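## Task

Job GT-3195 halted after its third step and the runs done so far are valid; carry out steps 4 and 5 and then stop. Step 4: take PCR plate M95 off D3, put it in TC's block, latch the lid and press BEGIN. Step 5: take sample plate T46 off D2 and place it on transfer station S1. Let the run finish. Any plate you move must finish seated, lying flat within its locators with well A1 at the corner labelled A1. TC, GB and IM are loose and must finish upright, barely rotated, and within about a finger's width of where they began. Nothing may depend on the gripper to stay in place: release and pull the hand away at the end.

## Robot and tools

Robot: one xArm6 arm (six joints) with a two-finger parallel gripper. There is only one arm, so every motion argument describes that single gripper.

Frames. The scene frame has its origin on the table top under the arm's base, +z up, and +y to the left when facing along +x. The base may sit slightly tilted. Gripper frame: the fingers point along its +z and close along its y. end_effector_position is the midpoint between the closed pads, roughly 2 cm short of the fingertips; closing pushes the tips about 10 mm further along +z. Reported hand positions can be a little off, especially far from the base.

execute_actions(actions): actions is a list of actions; each action is a list of up to 15 rows, and each row is 7 numbers in [-1, 1]: dx, dy, dz, rx, ry, rz, opening. One row lasts one control step (1/30 s); an action always runs 15 steps (0.5 s), repeating its final row if fewer rows are given. dx..rz are an offset, not a pose: a target relative to the gripper's measured pose at the start of that action (for a call's first action, the pose in the latest result), expressed in the gripper's own axes. Every row is relative to that same start, not to the row before. Scale: 1.0 equals 0.6 m of translation or 180 degrees; rx, ry, rz form a single rotation vector. opening is absolute: +1 fully open (0.084 m), -1 shut. Each step the command is clipped to at most 70 mm and 16 degrees from the measured pose, and after an action the arm continues only to that clipped pose, so long distances need several actions. An empty list simply returns state and images.

move(target, speed, blocking): target is one 7-number row laid out as above, an offset in gripper axes from the pose in the latest result that reports one, with opening absolute (sent when the move starts). The gripper follows a straight path there, taking the shorter rotation. speed is in m/s, 0.002 to 0.5 (default 0.25); turning is capped at twice that in rad/s. Paths last 0.5 to 10 s and are cut off at 10 s. The path ignores obstacles, the hand can lag, drift or overshoot speed near full extension, and impacts get harder with speed and with how far the target lies beyond the contact. blocking=false returns after 0.5 s while the arm keeps going; until a result reports the end, further rows or moves are refused, so call wait or stop. The result adds a move: line giving the ending (done, off_target, moving, held, fault), which limits acted (paced = clipped command; held = a check blocked steps, after which motion may suddenly speed up) and the remaining distance to target.

wait(seconds): 0 to 10; the arm keeps its last command and a running move continues. stop(): brakes a running move, needing some room; fingers keep moving. zoom_image(camera, region): camera is cam_head_left, cam_head_right or cam_wrist (each 504x504); region is [x0, y0, x1, y1] in pixels from the top-left, at most 504 by 504. read_manual(section): returns licence text only ("licences"). finished_scene(scene): ends the current scene by number, irreversibly, after the last command has been held.

Results. The state gives end_effector_position (m) and end_effector_quat_wxyz in the scene frame, plus linear and angular velocities. grip_measured is the actual finger opening on the command scale. Hand target is what the controller is driving toward. Action calls list positions at some steps; HELD marks steps partly blocked. A pose unreachable line means the clearance check (which treats the base mount as arm) altered or refused the command. MOTOR HOT appears from 65 C; at 80 C an OVER-TEMPERATURE FAULT brakes the arm until cooled. A torque fault (joint load limits in N m: waist 44, shoulder 44, elbow 26.4, forearm roll 26.4, wrist pitch 17.6, wrist roll 17.6, carried load included) makes the arm back off, freeze 10 s and drop the rest of the call. Joint ranges (rad): waist and forearm roll and wrist roll plus or minus 6.283, shoulder -2.059 to 2.094, elbow -3.927 to 0.192, wrist pitch -1.693 to 3.142.

Gripping. Hold something by commanding an opening clearly below grip_measured; the bigger the gap, the harder the squeeze (about 24 N per pad up to ~6 cm width). Re-sending grip_measured keeps light pressure. Grab plates only across their width, on the body above the flange; a pad pushed down over a flange can jam. Against a rigid surface the push keeps building while the hand is short of target; zero offsets do not relieve it, moving away does.

Lab. D1 to D3 are handler deck spots, D3 closest to the robot. LH stands in front of TC; START is the left of its two buttons as you face it and works when LH's lamp is green. A blocked handler head faults (strip red); once LH's lamp is also red, START parks the head. The handler strip is green and TC's lamp blue only while running. TC's BEGIN is the leftmost key on the bottom row and works with the lamp green and lid latched. Latched means lid fully down and handle pressed onto its stop; if needed, lift the handle fully up and bring it back down without releasing. Lower the lid by hand, never dropping or slamming it. Well A1 sits at the labelled short end, in the corner away from the labelled long side. A run is invalid if one of its plates is unseated or the prior run was invalid; nothing shows this, and runs may be repeated.

Avoid: knocking anything off the table, drops, slips, hard hits or heavy pushing, shifting TC/GB/IM, and blocking the handler head. Loose items may occasionally be nudged by outside forces; check and correct.

Each tool is called after ">>>" by a JSON object that holds its "api" and its "payload", one argument or row to a line.

## Session

>>> {"api": "execute_actions", "payload": {
  "actions": []
}}

Scene clock: 0.00 s.
end_effector_position=(+0.4394, +0.2564, +0.1710) grip_measured=+1.00 end_effector_quat_wxyz=(+0.213, -0.070, +0.945, +0.237) end_effector_velocity=(-0.000, -0.000, -0.001) end_effector_angular_velocity=(-0.000, +0.002, -0.001)
Joint positions: [ 0.205  0.32  -0.883 -1.679 -0.413 -1.303  0.084]
Joint velocities: [-0.001  0.001  0.001  0.     0.    -0.    -0.   ]
Hand target: +0.439, +0.256, +0.171; +0.213, -0.070, +0.945, +0.237

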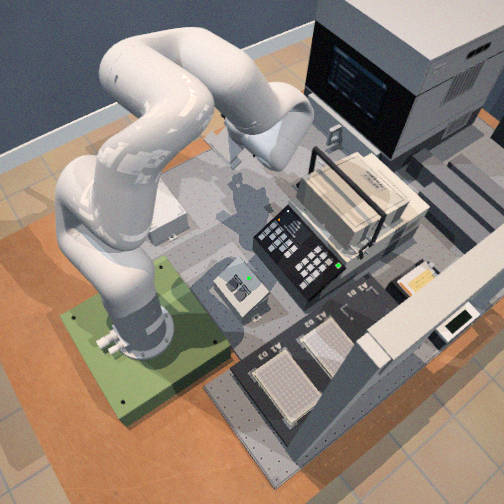

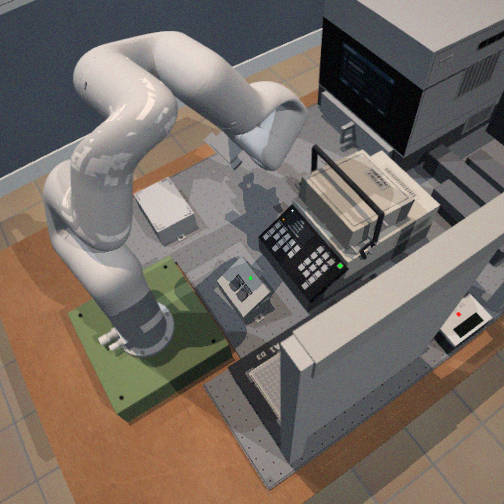

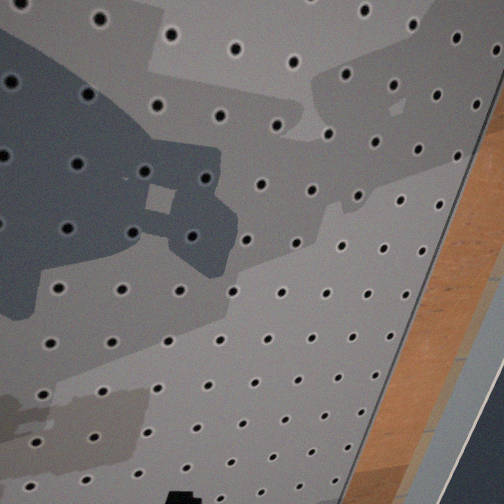

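>>> {"api": "move", "payload": {
  "target": [0,0,-0.05,0.233,-0.014,0.53,1],
  "speed": 0.25
}}

Scene clock: 10.77 s.
end_effector_position=(+0.4287, +0.2421, +0.1948) grip_measured=+1.00 end_effector_quat_wxyz=(+0.001, +0.712, +0.702, +0.001) end_effector_velocity=(-0.000, +0.000, +0.001) end_effector_angular_velocity=(-0.000, +0.002, -0.003)
Joint positions: [ 0.532  0.194 -1.045 -0.004  0.849 -1.038  0.084]
Joint velocities: [ 0.001 -0.    -0.003  0.001  0.005  0.004 -0.   ]
Hand target: +0.429, +0.242, +0.195; +0.001, +0.712, +0.702, +0.001
Off the commanded pose: 0.000 m, 0 deg.
move: done; limits=paced

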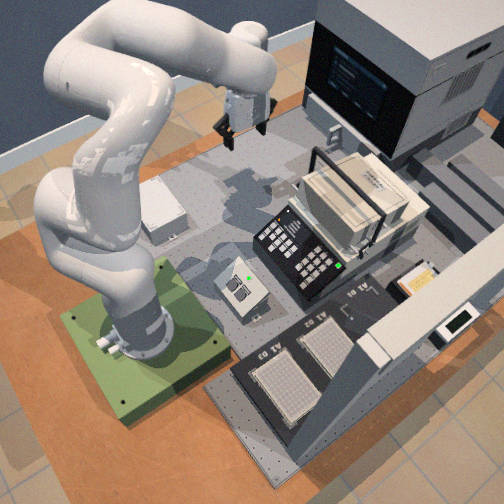

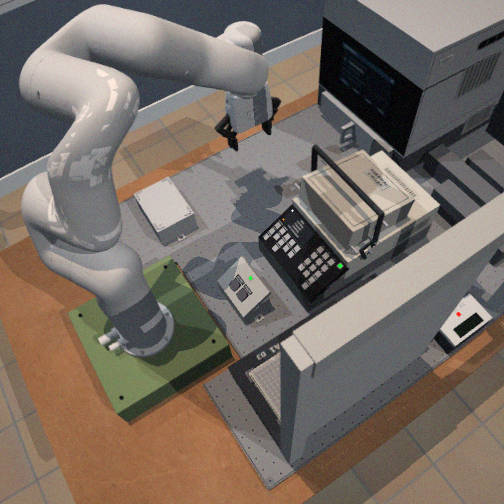

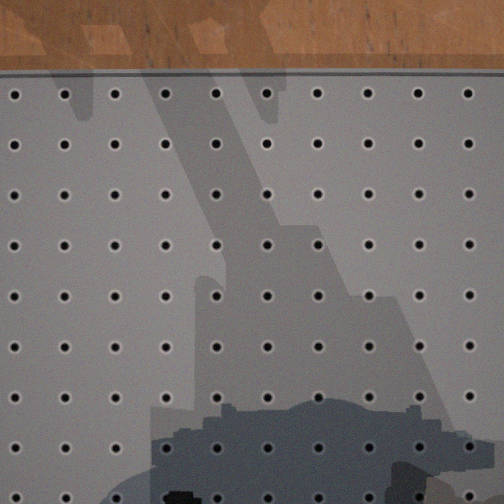

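>>> {"api": "zoom_image", "payload": {
  "camera": "cam_head_left",
  "region": [120,120,504,400]
}}

Region (120, 120, 504, 400) of cam_head_left's 504x504 image, scaled by 1.312, with more detail than that image has; it fills the top 368 rows of this view, and the rest is white.

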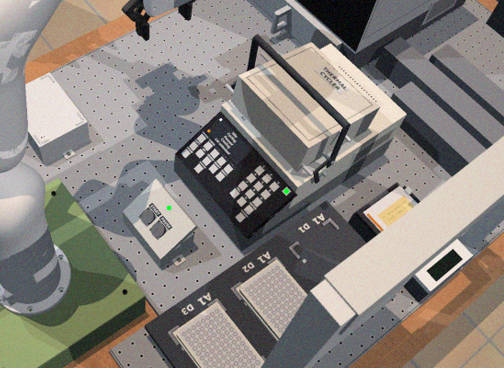

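>>> {"api": "move", "payload": {
  "target": [-0.33,-0.03,-0.27,0,0,0,1],
  "speed": 0.15
}}

Scene clock: 20.27 s.
end_effector_position=(+0.4080, +0.0447, +0.3566) grip_measured=+1.00 end_effector_quat_wxyz=(+0.001, +0.712, +0.702, +0.000) end_effector_velocity=(+0.001, -0.001, +0.002) end_effector_angular_velocity=(+0.001, -0.003, +0.001)
Joint positions: [ 0.128 -0.243 -1.032 -0.003  1.273 -1.444  0.084]
Joint velocities: [-0.002 -0.001 -0.004  0.     0.002 -0.003  0.   ]
Hand target: +0.408, +0.044, +0.357; +0.001, +0.712, +0.702, +0.001
Off the commanded pose: 0.001 m, 0 deg.
move: done

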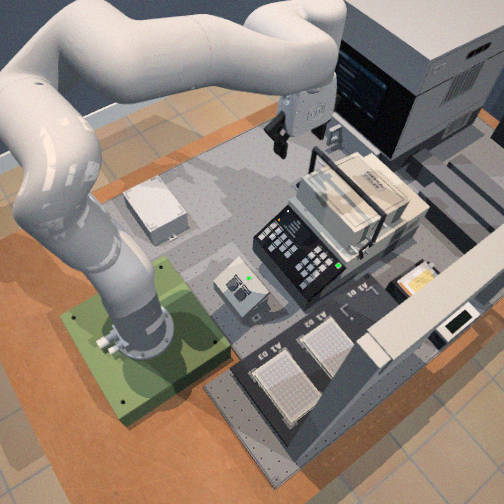

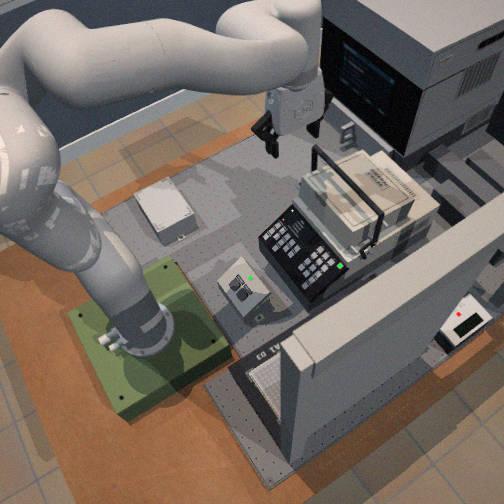

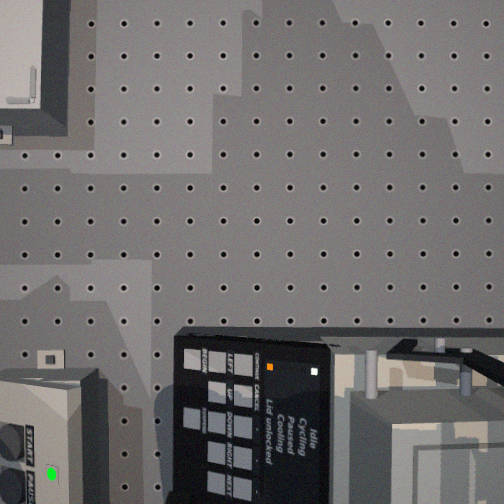

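>>> {"api": "move", "payload": {
  "target": [-0.2,0.12,0,0,0,0,1],
  "speed": 0.15
}}

Scene clock: 24.73 s.
end_effector_position=(+0.4785, -0.0760, +0.3571) grip_measured=+1.00 end_effector_quat_wxyz=(+0.002, +0.712, +0.702, +0.000) end_effector_velocity=(+0.001, -0.001, +0.000) end_effector_angular_velocity=(+0.000, +0.000, +0.000)
Joint positions: [-0.139  0.011 -1.303 -0.003  1.288 -1.712  0.084]
Joint velocities: [-0.002  0.004 -0.005  0.     0.001 -0.002 -0.   ]
Hand target: +0.479, -0.076, +0.357; +0.001, +0.712, +0.702, +0.000
Off the commanded pose: 0.000 m, 0 deg.
move: done

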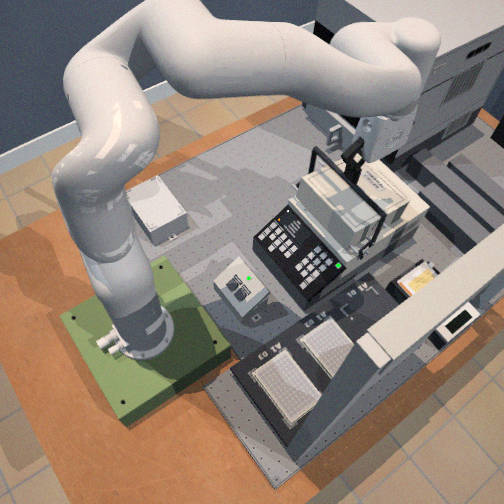

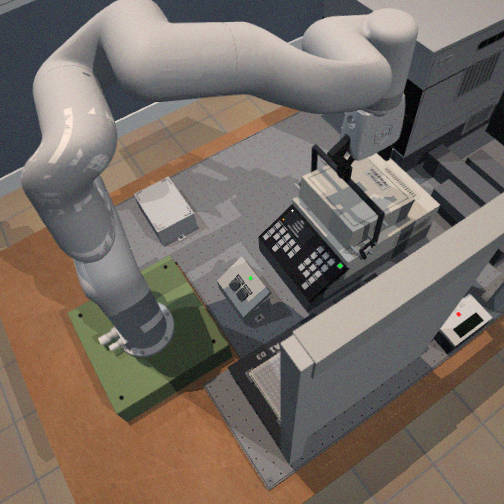

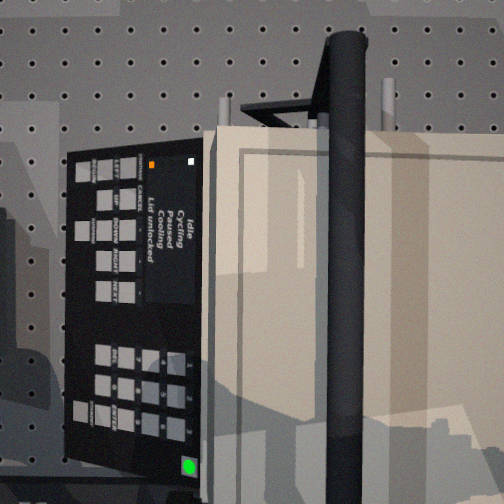

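>>> {"api": "move", "payload": {
  "target": [0,0.014,0.09,0,0,0,1],
  "speed": 0.05
}}

Scene clock: 30.73 s.
end_effector_position=(+0.4870, -0.0762, +0.3034) grip_measured=+1.00 end_effector_quat_wxyz=(+0.002, +0.712, +0.702, +0.000) end_effector_velocity=(+0.002, +0.001, +0.002) end_effector_angular_velocity=(-0.001, -0.007, +0.001)
Joint positions: [-0.137  0.064 -1.211 -0.003  1.143 -1.709  0.084]
Joint velocities: [ 0.002 -0.002 -0.001 -0.    -0.004  0.001 -0.   ]
Hand target: +0.487, -0.076, +0.303; +0.002, +0.712, +0.702, +0.000
Off the commanded pose: 0.000 m, 0 deg.
move: done

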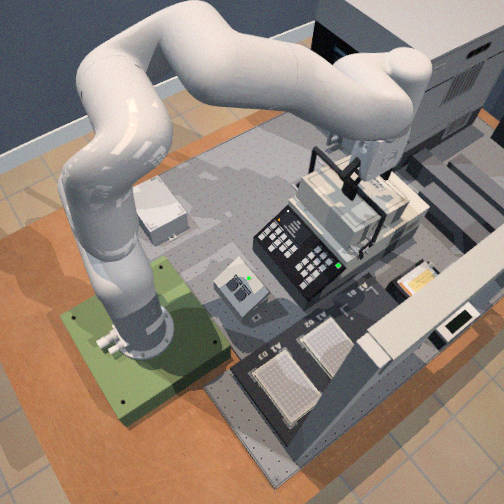

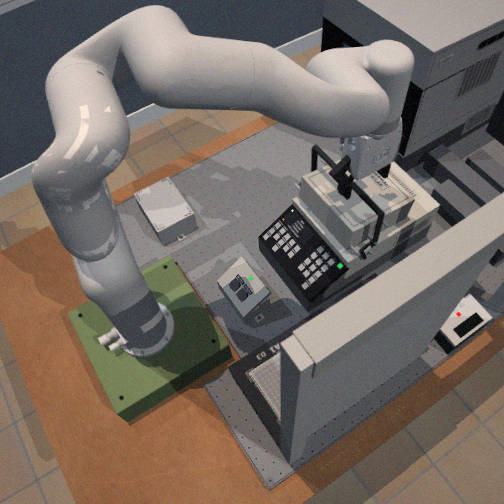

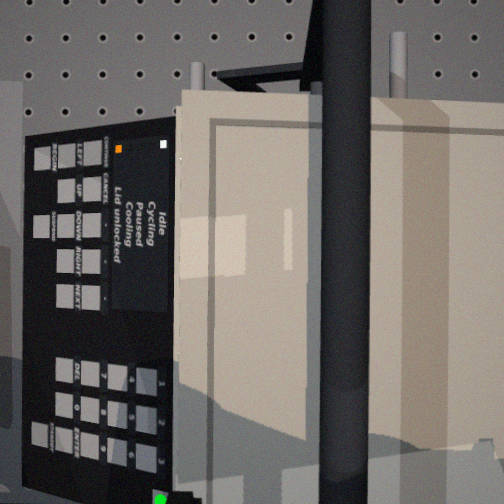

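>>> {"api": "move", "payload": {
  "target": [0,-0.006,0.012,0,0,0,1],
  "speed": 0.02
}}

>>> {"api": "move", "payload": {
  "target": [0,0,0,0,0,0,-1]
}}

>>> {"api": "wait", "payload": {
  "seconds": 1.5
}}

Scene clock: 37.03 s.
end_effector_position=(+0.4835, -0.0762, +0.2962) grip_measured=+1.00 end_effector_quat_wxyz=(+0.002, +0.712, +0.702, +0.000) end_effector_velocity=(+0.001, -0.000, +0.002) end_effector_angular_velocity=(-0.001, -0.007, +0.000)
Joint positions: [-0.138  0.058 -1.182 -0.003  1.12  -1.71   0.084]
Joint velocities: [-0.    -0.003  0.001  0.    -0.005 -0.001  0.   ]
Hand target: +0.483, -0.076, +0.296; +0.002, +0.712, +0.702, +0.000
Off the commanded pose: 0.000 m, 0 deg.
move: done

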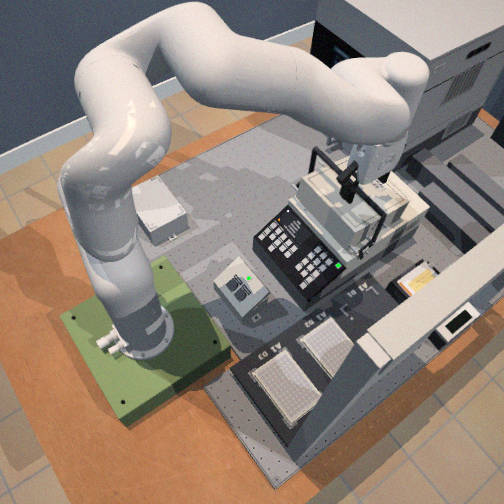

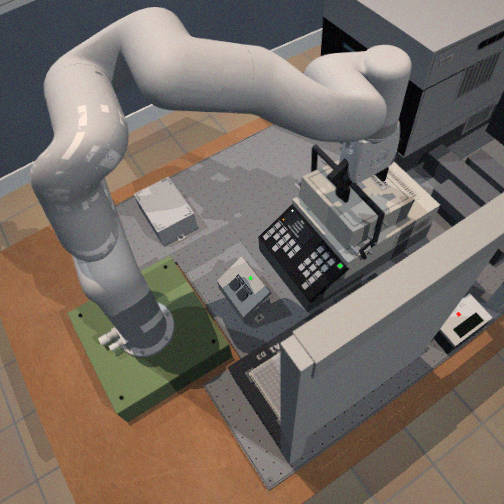

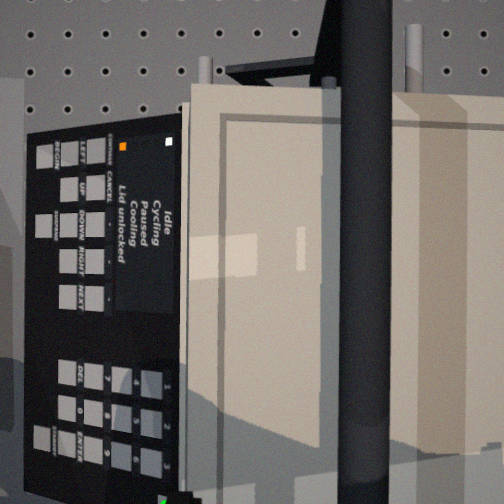

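Scene clock: 37.63 s.
end_effector_position=(+0.4835, -0.0762, +0.2963) grip_measured=-0.74 end_effector_quat_wxyz=(+0.002, +0.712, +0.702, +0.000) end_effector_velocity=(-0.000, +0.000, -0.001) end_effector_angular_velocity=(+0.000, +0.001, -0.001)
Joint positions: [-0.138  0.058 -1.182 -0.003  1.121 -1.71   0.011]
Joint velocities: [ 0.     0.001  0.     0.    -0.     0.001  0.   ]
Hand target: +0.483, -0.076, +0.296; +0.002, +0.712, +0.702, +0.000
Off the commanded pose: 0.000 m, 0 deg.
move: done

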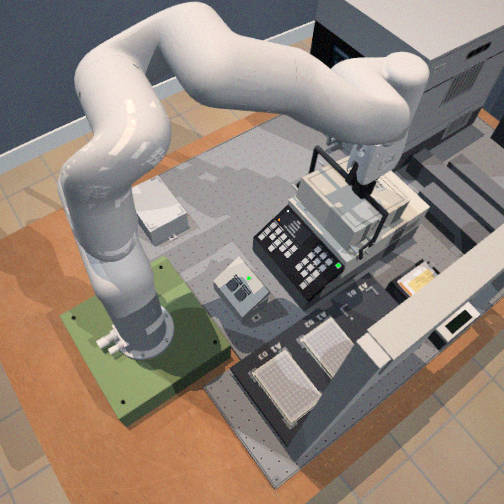

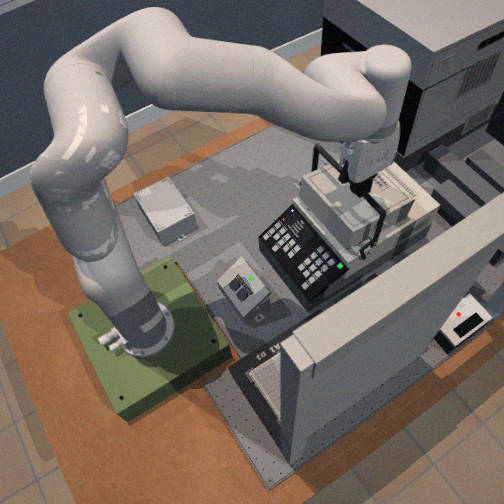

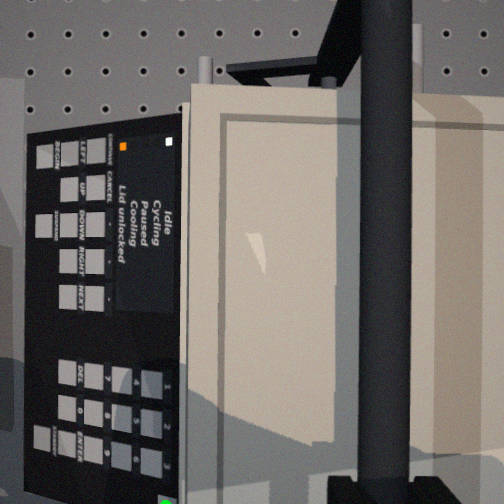

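Scene clock: 39.13 s.
end_effector_position=(+0.4835, -0.0762, +0.2962) grip_measured=-0.74 end_effector_quat_wxyz=(+0.002, +0.712, +0.702, +0.000) end_effector_velocity=(-0.000, +0.000, -0.000) end_effector_angular_velocity=(+0.000, +0.001, +0.001)
Joint positions: [-0.138  0.058 -1.182 -0.003  1.12  -1.71   0.011]
Joint velocities: [-0.     0.     0.001  0.     0.    -0.001 -0.   ]
Hand target: +0.483, -0.076, +0.296; +0.002, +0.712, +0.702, +0.000
Off the commanded pose: 0.000 m, 0 deg.
wait: 1.50 s; at rest by 0.17 s

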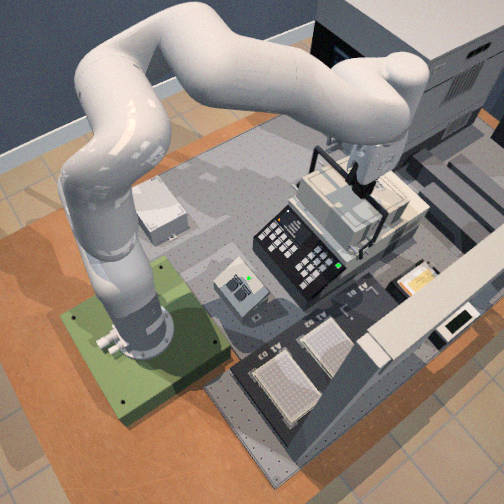

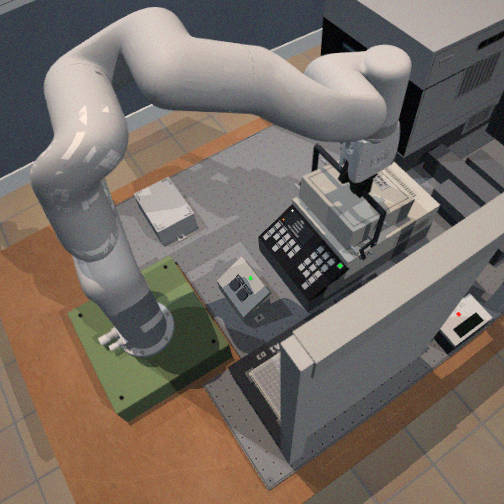

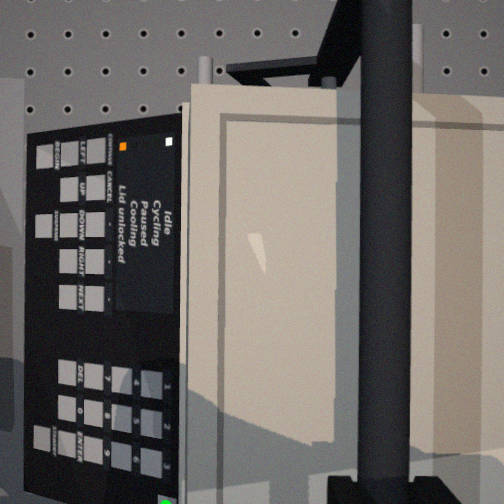

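>>> {"api": "move", "payload": {
  "target": [0,0.038,-0.033,0,0,0,-1],
  "speed": 0.012
}}

Scene clock: 49.90 s.
end_effector_position=(+0.5063, -0.0764, +0.3161) grip_measured=-0.74 end_effector_quat_wxyz=(+0.002, +0.712, +0.702, +0.000) end_effector_velocity=(+0.000, -0.000, +0.000) end_effector_angular_velocity=(+0.000, +0.002, +0.000)
Joint positions: [-0.131  0.121 -1.318 -0.003  1.192 -1.704  0.011]
Joint velocities: [-0.001  0.001 -0.003 -0.     0.003 -0.001 -0.   ]
Hand target: +0.506, -0.076, +0.316; +0.002, +0.712, +0.702, +0.000
Off the commanded pose: 0.000 m, 0 deg.
move: done

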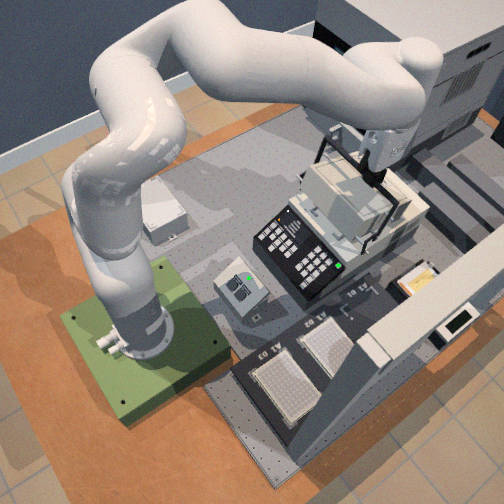

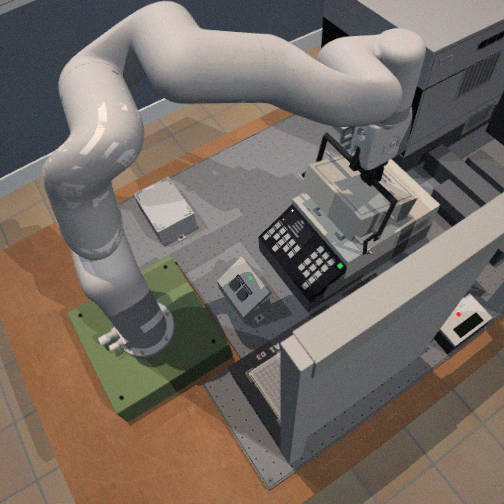

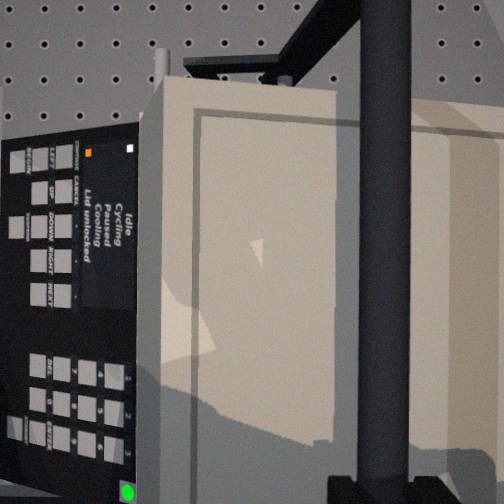

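>>> {"api": "move", "payload": {
  "target": [0,0.083,-0.04,0,0,0,-1],
  "speed": 0.015
}}

Scene clock: 60.93 s.
end_effector_position=(+0.5561, -0.0769, +0.3403) grip_measured=-0.75 end_effector_quat_wxyz=(+0.002, +0.712, +0.702, +0.001) end_effector_velocity=(+0.000, -0.000, -0.001) end_effector_angular_velocity=(+0.001, +0.005, +0.000)
Joint positions: [-0.119  0.291 -1.61  -0.003  1.315 -1.692  0.011]
Joint velocities: [ 0.     0.006 -0.006  0.     0.005 -0.    -0.   ]
Hand target: +0.556, -0.077, +0.340; +0.002, +0.712, +0.702, +0.001
Off the commanded pose: 0.000 m, 0 deg.
move: done

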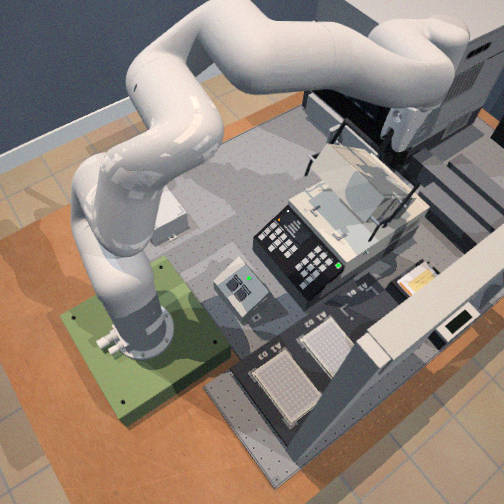

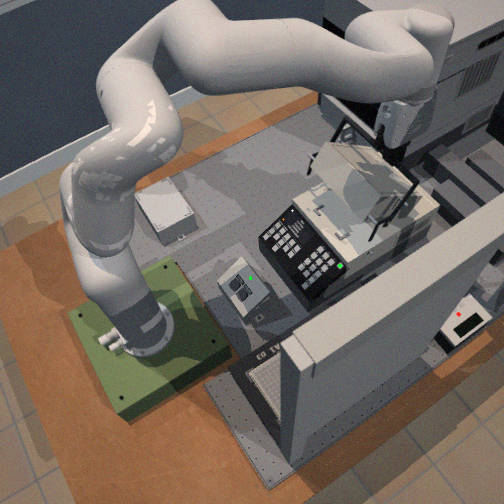

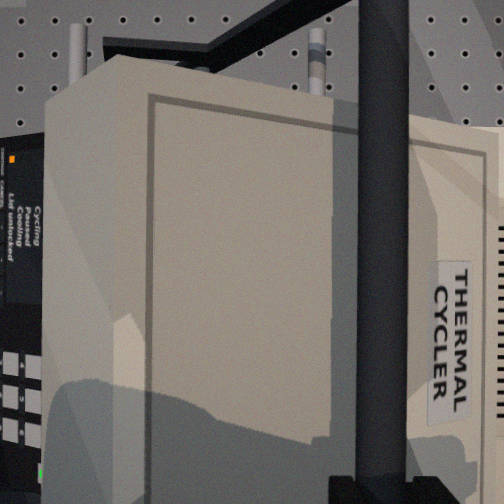

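>>> {"api": "move", "payload": {
  "target": [0,0.08,0,0,0,0,-1],
  "speed": 0.015
}}

>>> {"api": "move", "payload": {
  "target": [0,0.078,0.012,0.04,0,0,-1],
  "speed": 0.015
}}

Scene clock: 70.40 s.
end_effector_position=(+0.6040, -0.0774, +0.3404) grip_measured=-0.79 end_effector_quat_wxyz=(+0.002, +0.712, +0.702, +0.001) end_effector_velocity=(+0.001, +0.000, -0.000) end_effector_angular_velocity=(+0.000, +0.002, +0.001)
Joint positions: [-0.109  0.489 -1.898 -0.003  1.404 -1.683  0.009]
Joint velocities: [ 0.     0.006 -0.01   0.     0.005 -0.001 -0.   ]
Hand target: +0.604, -0.077, +0.340; +0.002, +0.712, +0.702, +0.001
Off the commanded pose: 0.000 m, 0 deg.
move: done

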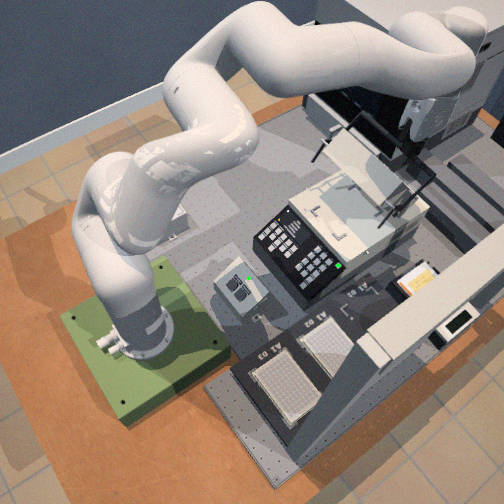

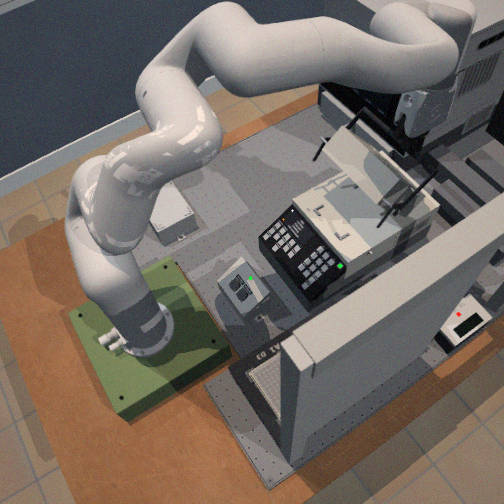

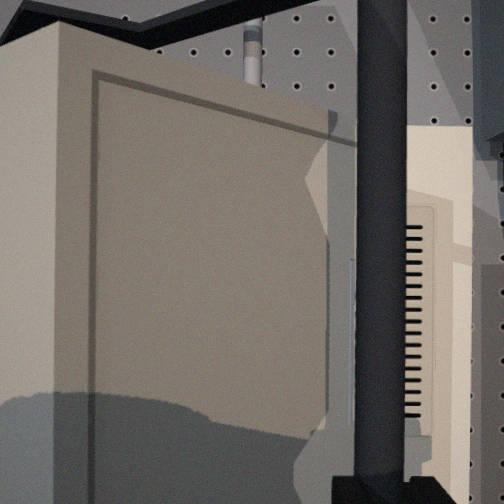

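Scene clock: 74.80 s.
end_effector_position=(+0.6500, -0.0777, +0.3329) grip_measured=-0.82 end_effector_quat_wxyz=(-0.017, +0.711, +0.702, -0.023) end_effector_velocity=(+0.001, +0.001, -0.000) end_effector_angular_velocity=(-0.001, -0.003, +0.001)
Joint positions: [-0.096  0.975 -2.698 -0.016  1.778 -1.673  0.008]
Joint velocities: [ 0.002  0.001 -0.001 -0.    -0.003  0.001  0.   ]
Hand target: +0.650, -0.078, +0.333; -0.017, +0.711, +0.702, -0.023
Off the commanded pose: 0.001 m, 4 deg.
elbow stopped short: the move would have taken joint 3 (elbow) straighter than the controller allows; a more bent joint 3 avoids this.
move: off_target

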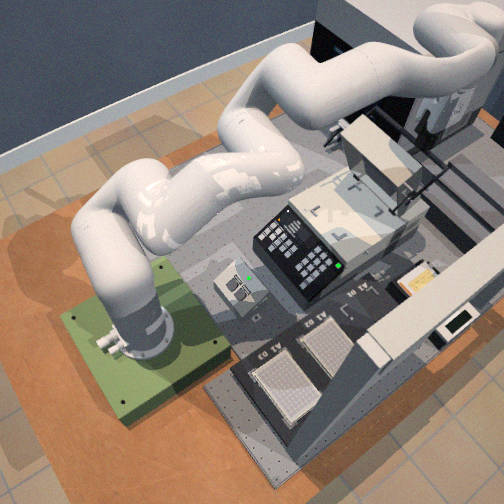

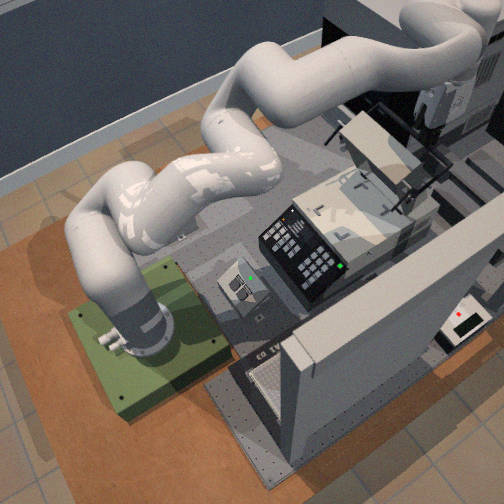

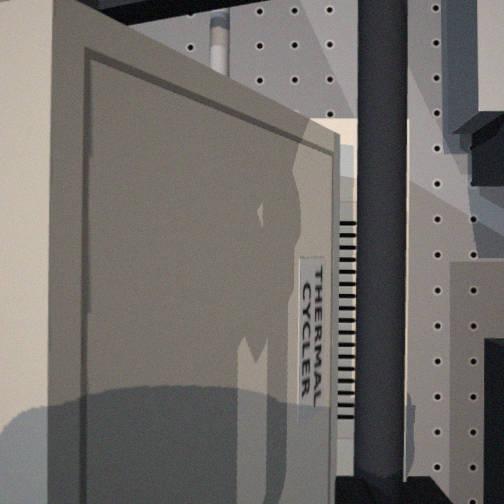

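>>> {"api": "move", "payload": {
  "target": [0,0.03,0.012,-0.12,0,0,-1],
  "speed": 0.012
}}

Scene clock: 90.23 s.
end_effector_position=(+0.6611, -0.0780, +0.3277) grip_measured=-1.00 end_effector_quat_wxyz=(+0.068, +0.708, +0.700, +0.061) end_effector_velocity=(-0.000, -0.000, -0.001) end_effector_angular_velocity=(+0.000, -0.000, -0.001)
Joint positions: [-0.104  0.547 -1.9    0.011  1.17  -1.682  0.   ]
Joint velocities: [-0.    -0.001  0.005  0.    -0.004  0.     0.   ]
Hand target: +0.661, -0.078, +0.328; +0.068, +0.708, +0.700, +0.061
Off the commanded pose: 0.007 m, 8 deg.
move: off_target (path cut at 10 s)

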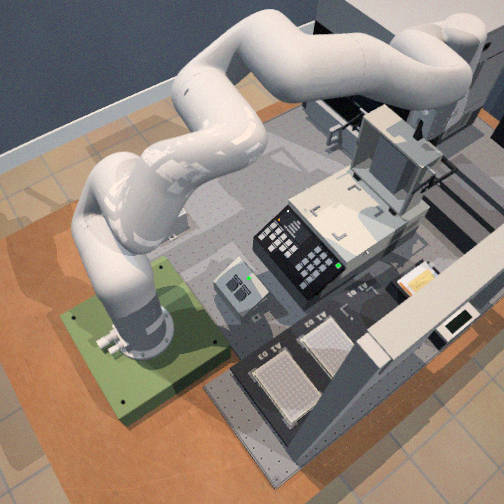

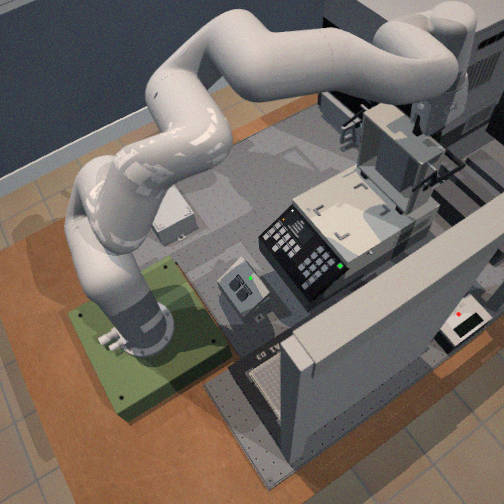

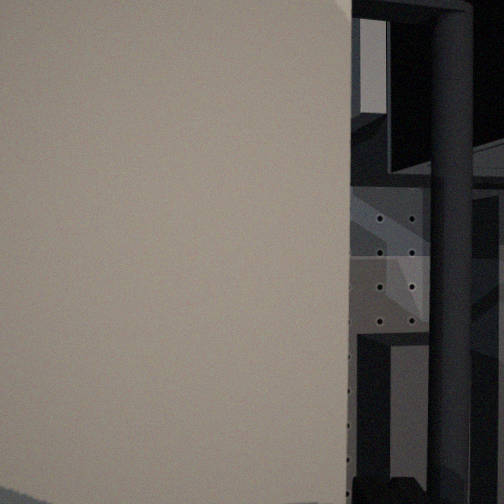

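>>> {"api": "move", "payload": {
  "target": [0,0,-0.1,0,0,0,-1],
  "speed": 0.03
}}

Scene clock: 97.60 s.
end_effector_position=(+0.6503, -0.0773, +0.3865) grip_measured=-1.00 end_effector_quat_wxyz=(+0.068, +0.708, +0.700, +0.061) end_effector_velocity=(-0.001, +0.001, -0.004) end_effector_angular_velocity=(+0.001, +0.008, +0.001)
Joint positions: [-0.105  0.517 -2.023  0.011  1.322 -1.682  0.   ]
Joint velocities: [0.001 0.005 0.001 0.    0.003 0.    0.   ]
Hand target: +0.650, -0.077, +0.387; +0.068, +0.708, +0.700, +0.061
Off the commanded pose: 0.000 m, 0 deg.
move: done

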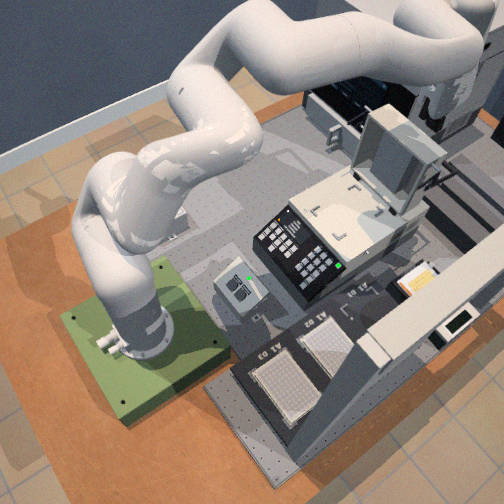

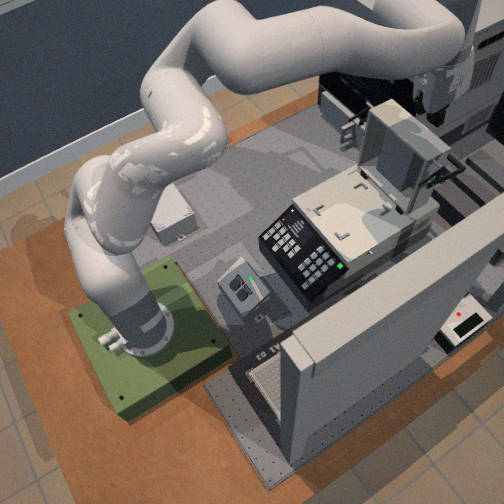

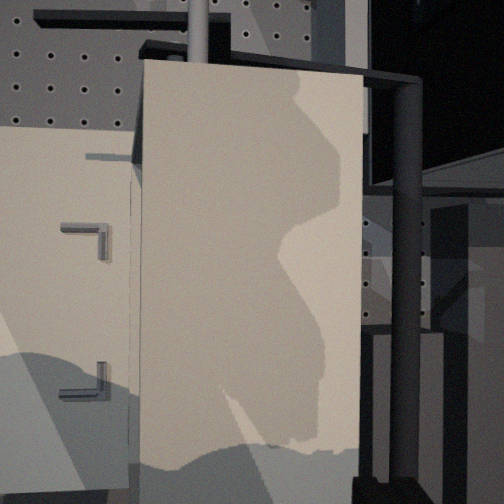

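>>> {"api": "move", "payload": {
  "target": [0,-0.3,0.05,0.055,0,0,1],
  "speed": 0.1
}}

Scene clock: 102.67 s.
end_effector_position=(+0.4789, -0.0760, +0.3246) grip_measured=+1.00 end_effector_quat_wxyz=(+0.007, +0.712, +0.703, +0.000) end_effector_velocity=(-0.002, +0.000, -0.002) end_effector_angular_velocity=(+0.001, +0.005, -0.000)
Joint positions: [-0.136  0.017 -1.215 -0.009  1.185 -1.707  0.084]
Joint velocities: [-0.    -0.001  0.006 -0.    -0.001 -0.    -0.   ]
Hand target: +0.479, -0.076, +0.325; +0.007, +0.712, +0.703, +0.000
Off the commanded pose: 0.000 m, 0 deg.
move: done

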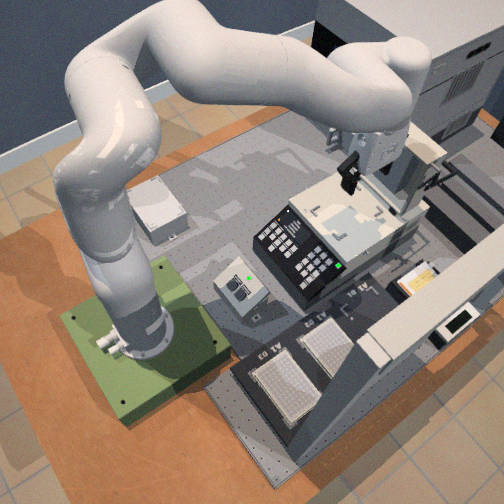

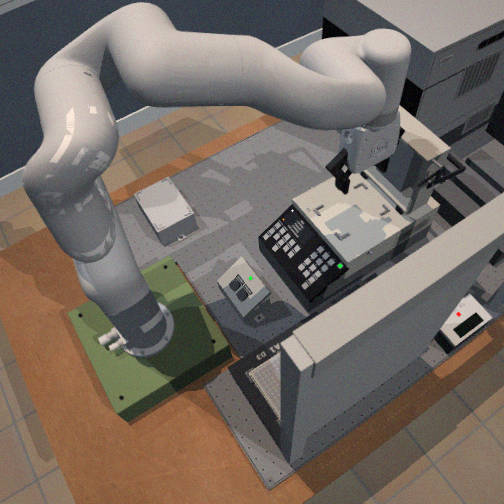

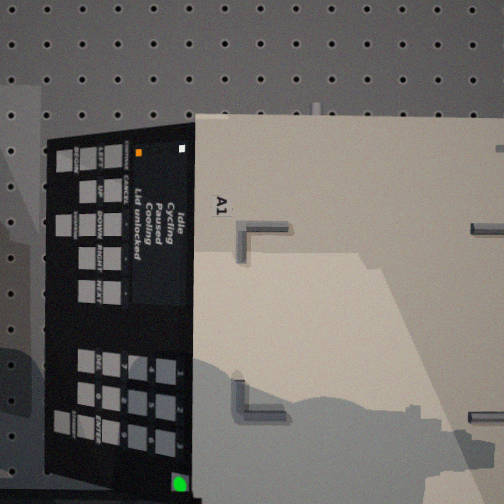

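>>> {"api": "move", "payload": {
  "target": [-0.36,-0.4,0.2,0,0,0,1],
  "speed": 0.15
}}

Scene clock: 112.40 s.
end_effector_position=(+0.2376, -0.2909, +0.2049) grip_measured=+1.00 end_effector_quat_wxyz=(+0.007, +0.712, +0.703, -0.001) end_effector_velocity=(-0.001, -0.000, -0.001) end_effector_angular_velocity=(+0.002, +0.001, +0.001)
Joint positions: [-0.869 -0.21  -0.605 -0.     0.799 -2.444  0.084]
Joint velocities: [-0.004  0.002  0.001  0.001 -0.001 -0.005 -0.   ]
Hand target: +0.237, -0.291, +0.205; +0.007, +0.712, +0.702, -0.001
Off the commanded pose: 0.001 m, 0 deg.
move: done

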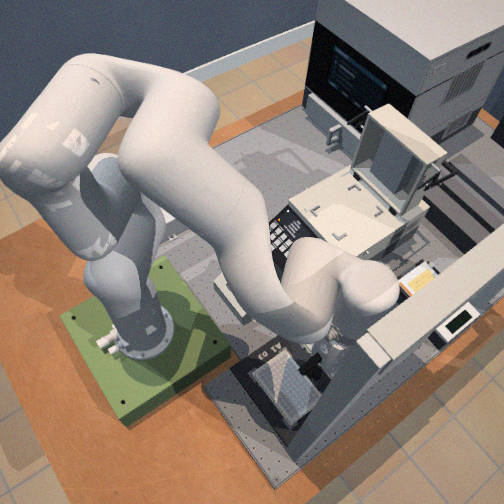

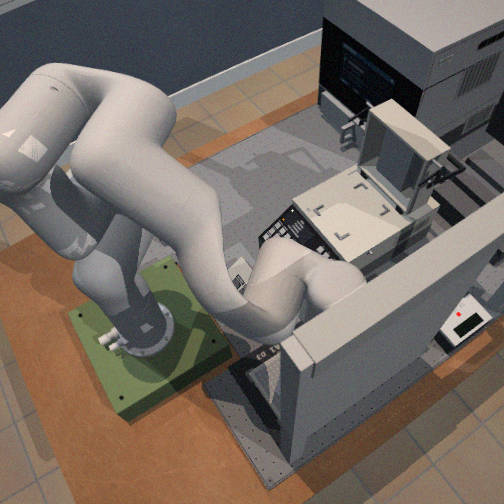

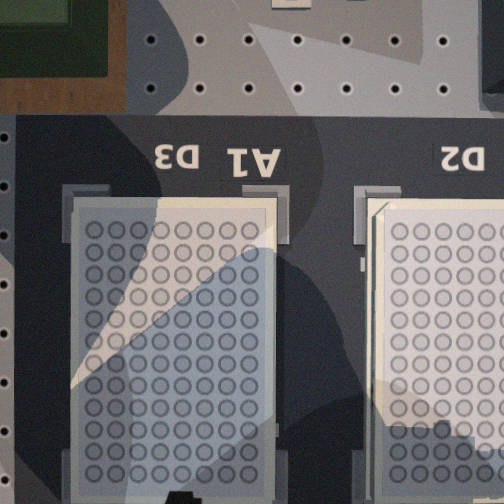

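>>> {"api": "move", "payload": {
  "target": [0.006,-0.089,0.15,0,0,0,1],
  "speed": 0.06
}}

Scene clock: 118.70 s.
end_effector_position=(+0.1851, -0.2879, +0.1147) grip_measured=+1.00 end_effector_quat_wxyz=(+0.008, +0.712, +0.703, -0.001) end_effector_velocity=(-0.000, -0.000, -0.001) end_effector_angular_velocity=(-0.000, -0.000, +0.000)
Joint positions: [-0.983 -0.069 -0.416  0.003  0.468 -2.56   0.084]
Joint velocities: [-0.001  0.003  0.001  0.    -0.004 -0.002 -0.   ]
Hand target: +0.185, -0.288, +0.114; +0.007, +0.712, +0.703, -0.001
Off the commanded pose: 0.000 m, 0 deg.
move: done

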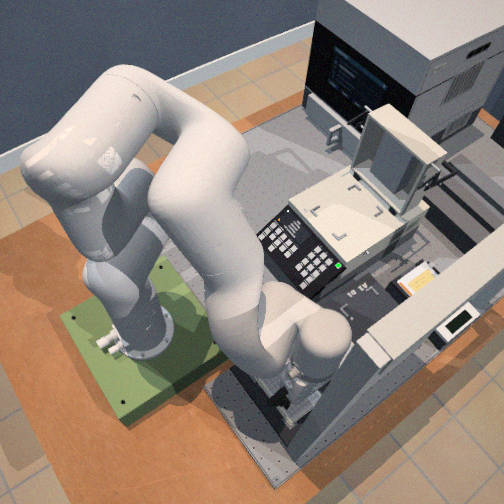

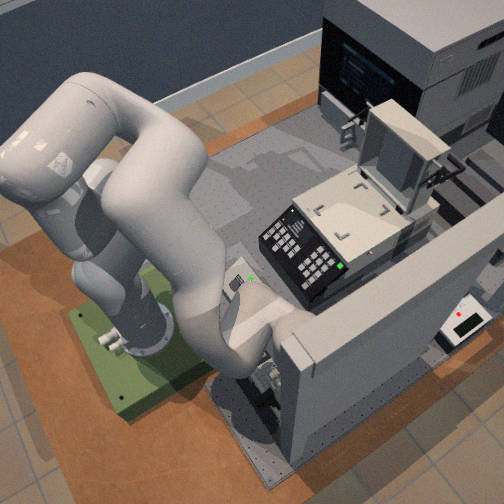

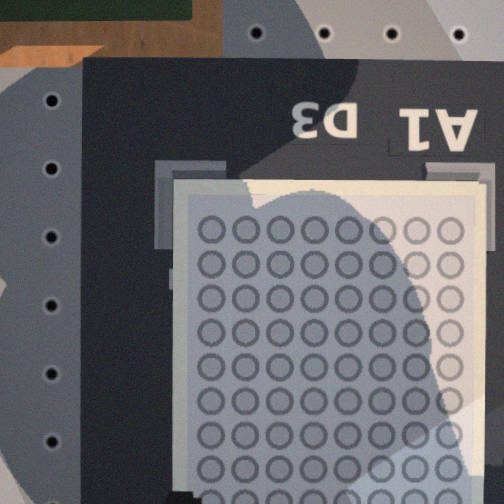

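>>> {"api": "move", "payload": {
  "target": [0,0,0.03,0,0,0,1],
  "speed": 0.006
}}

Scene clock: 125.63 s.
end_effector_position=(+0.1852, -0.2881, +0.0967) grip_measured=+1.00 end_effector_quat_wxyz=(+0.007, +0.712, +0.703, -0.001) end_effector_velocity=(+0.001, -0.001, +0.001) end_effector_angular_velocity=(-0.004, -0.002, +0.001)
Joint positions: [-0.983 -0.002 -0.414  0.003  0.399 -2.561  0.084]
Joint velocities: [ 0.001 -0.001 -0.001  0.    -0.002 -0.     0.   ]
Hand target: +0.185, -0.288, +0.097; +0.008, +0.712, +0.703, -0.001
Off the commanded pose: 0.000 m, 0 deg.
move: done

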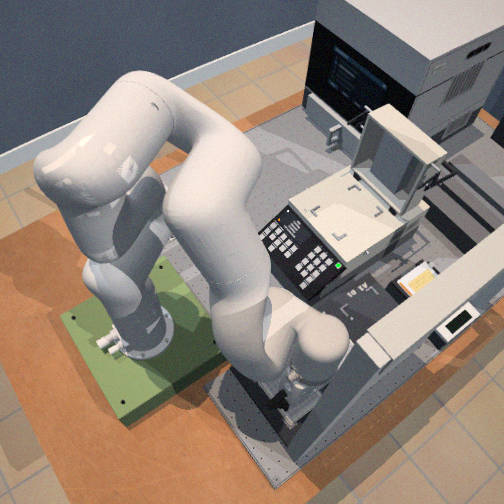

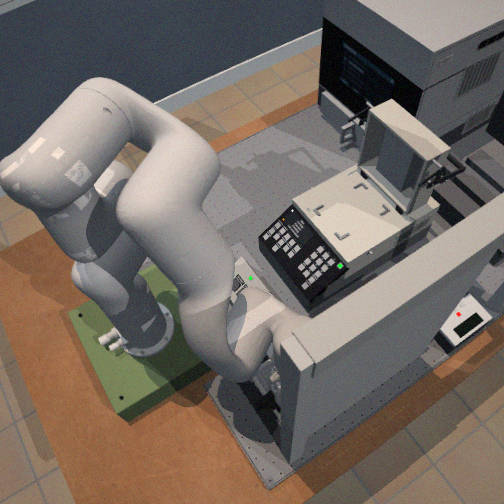

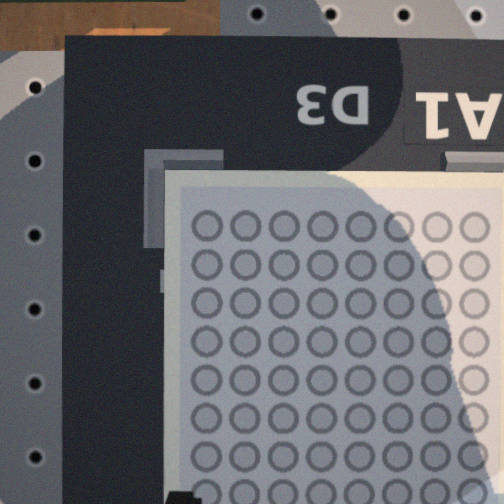

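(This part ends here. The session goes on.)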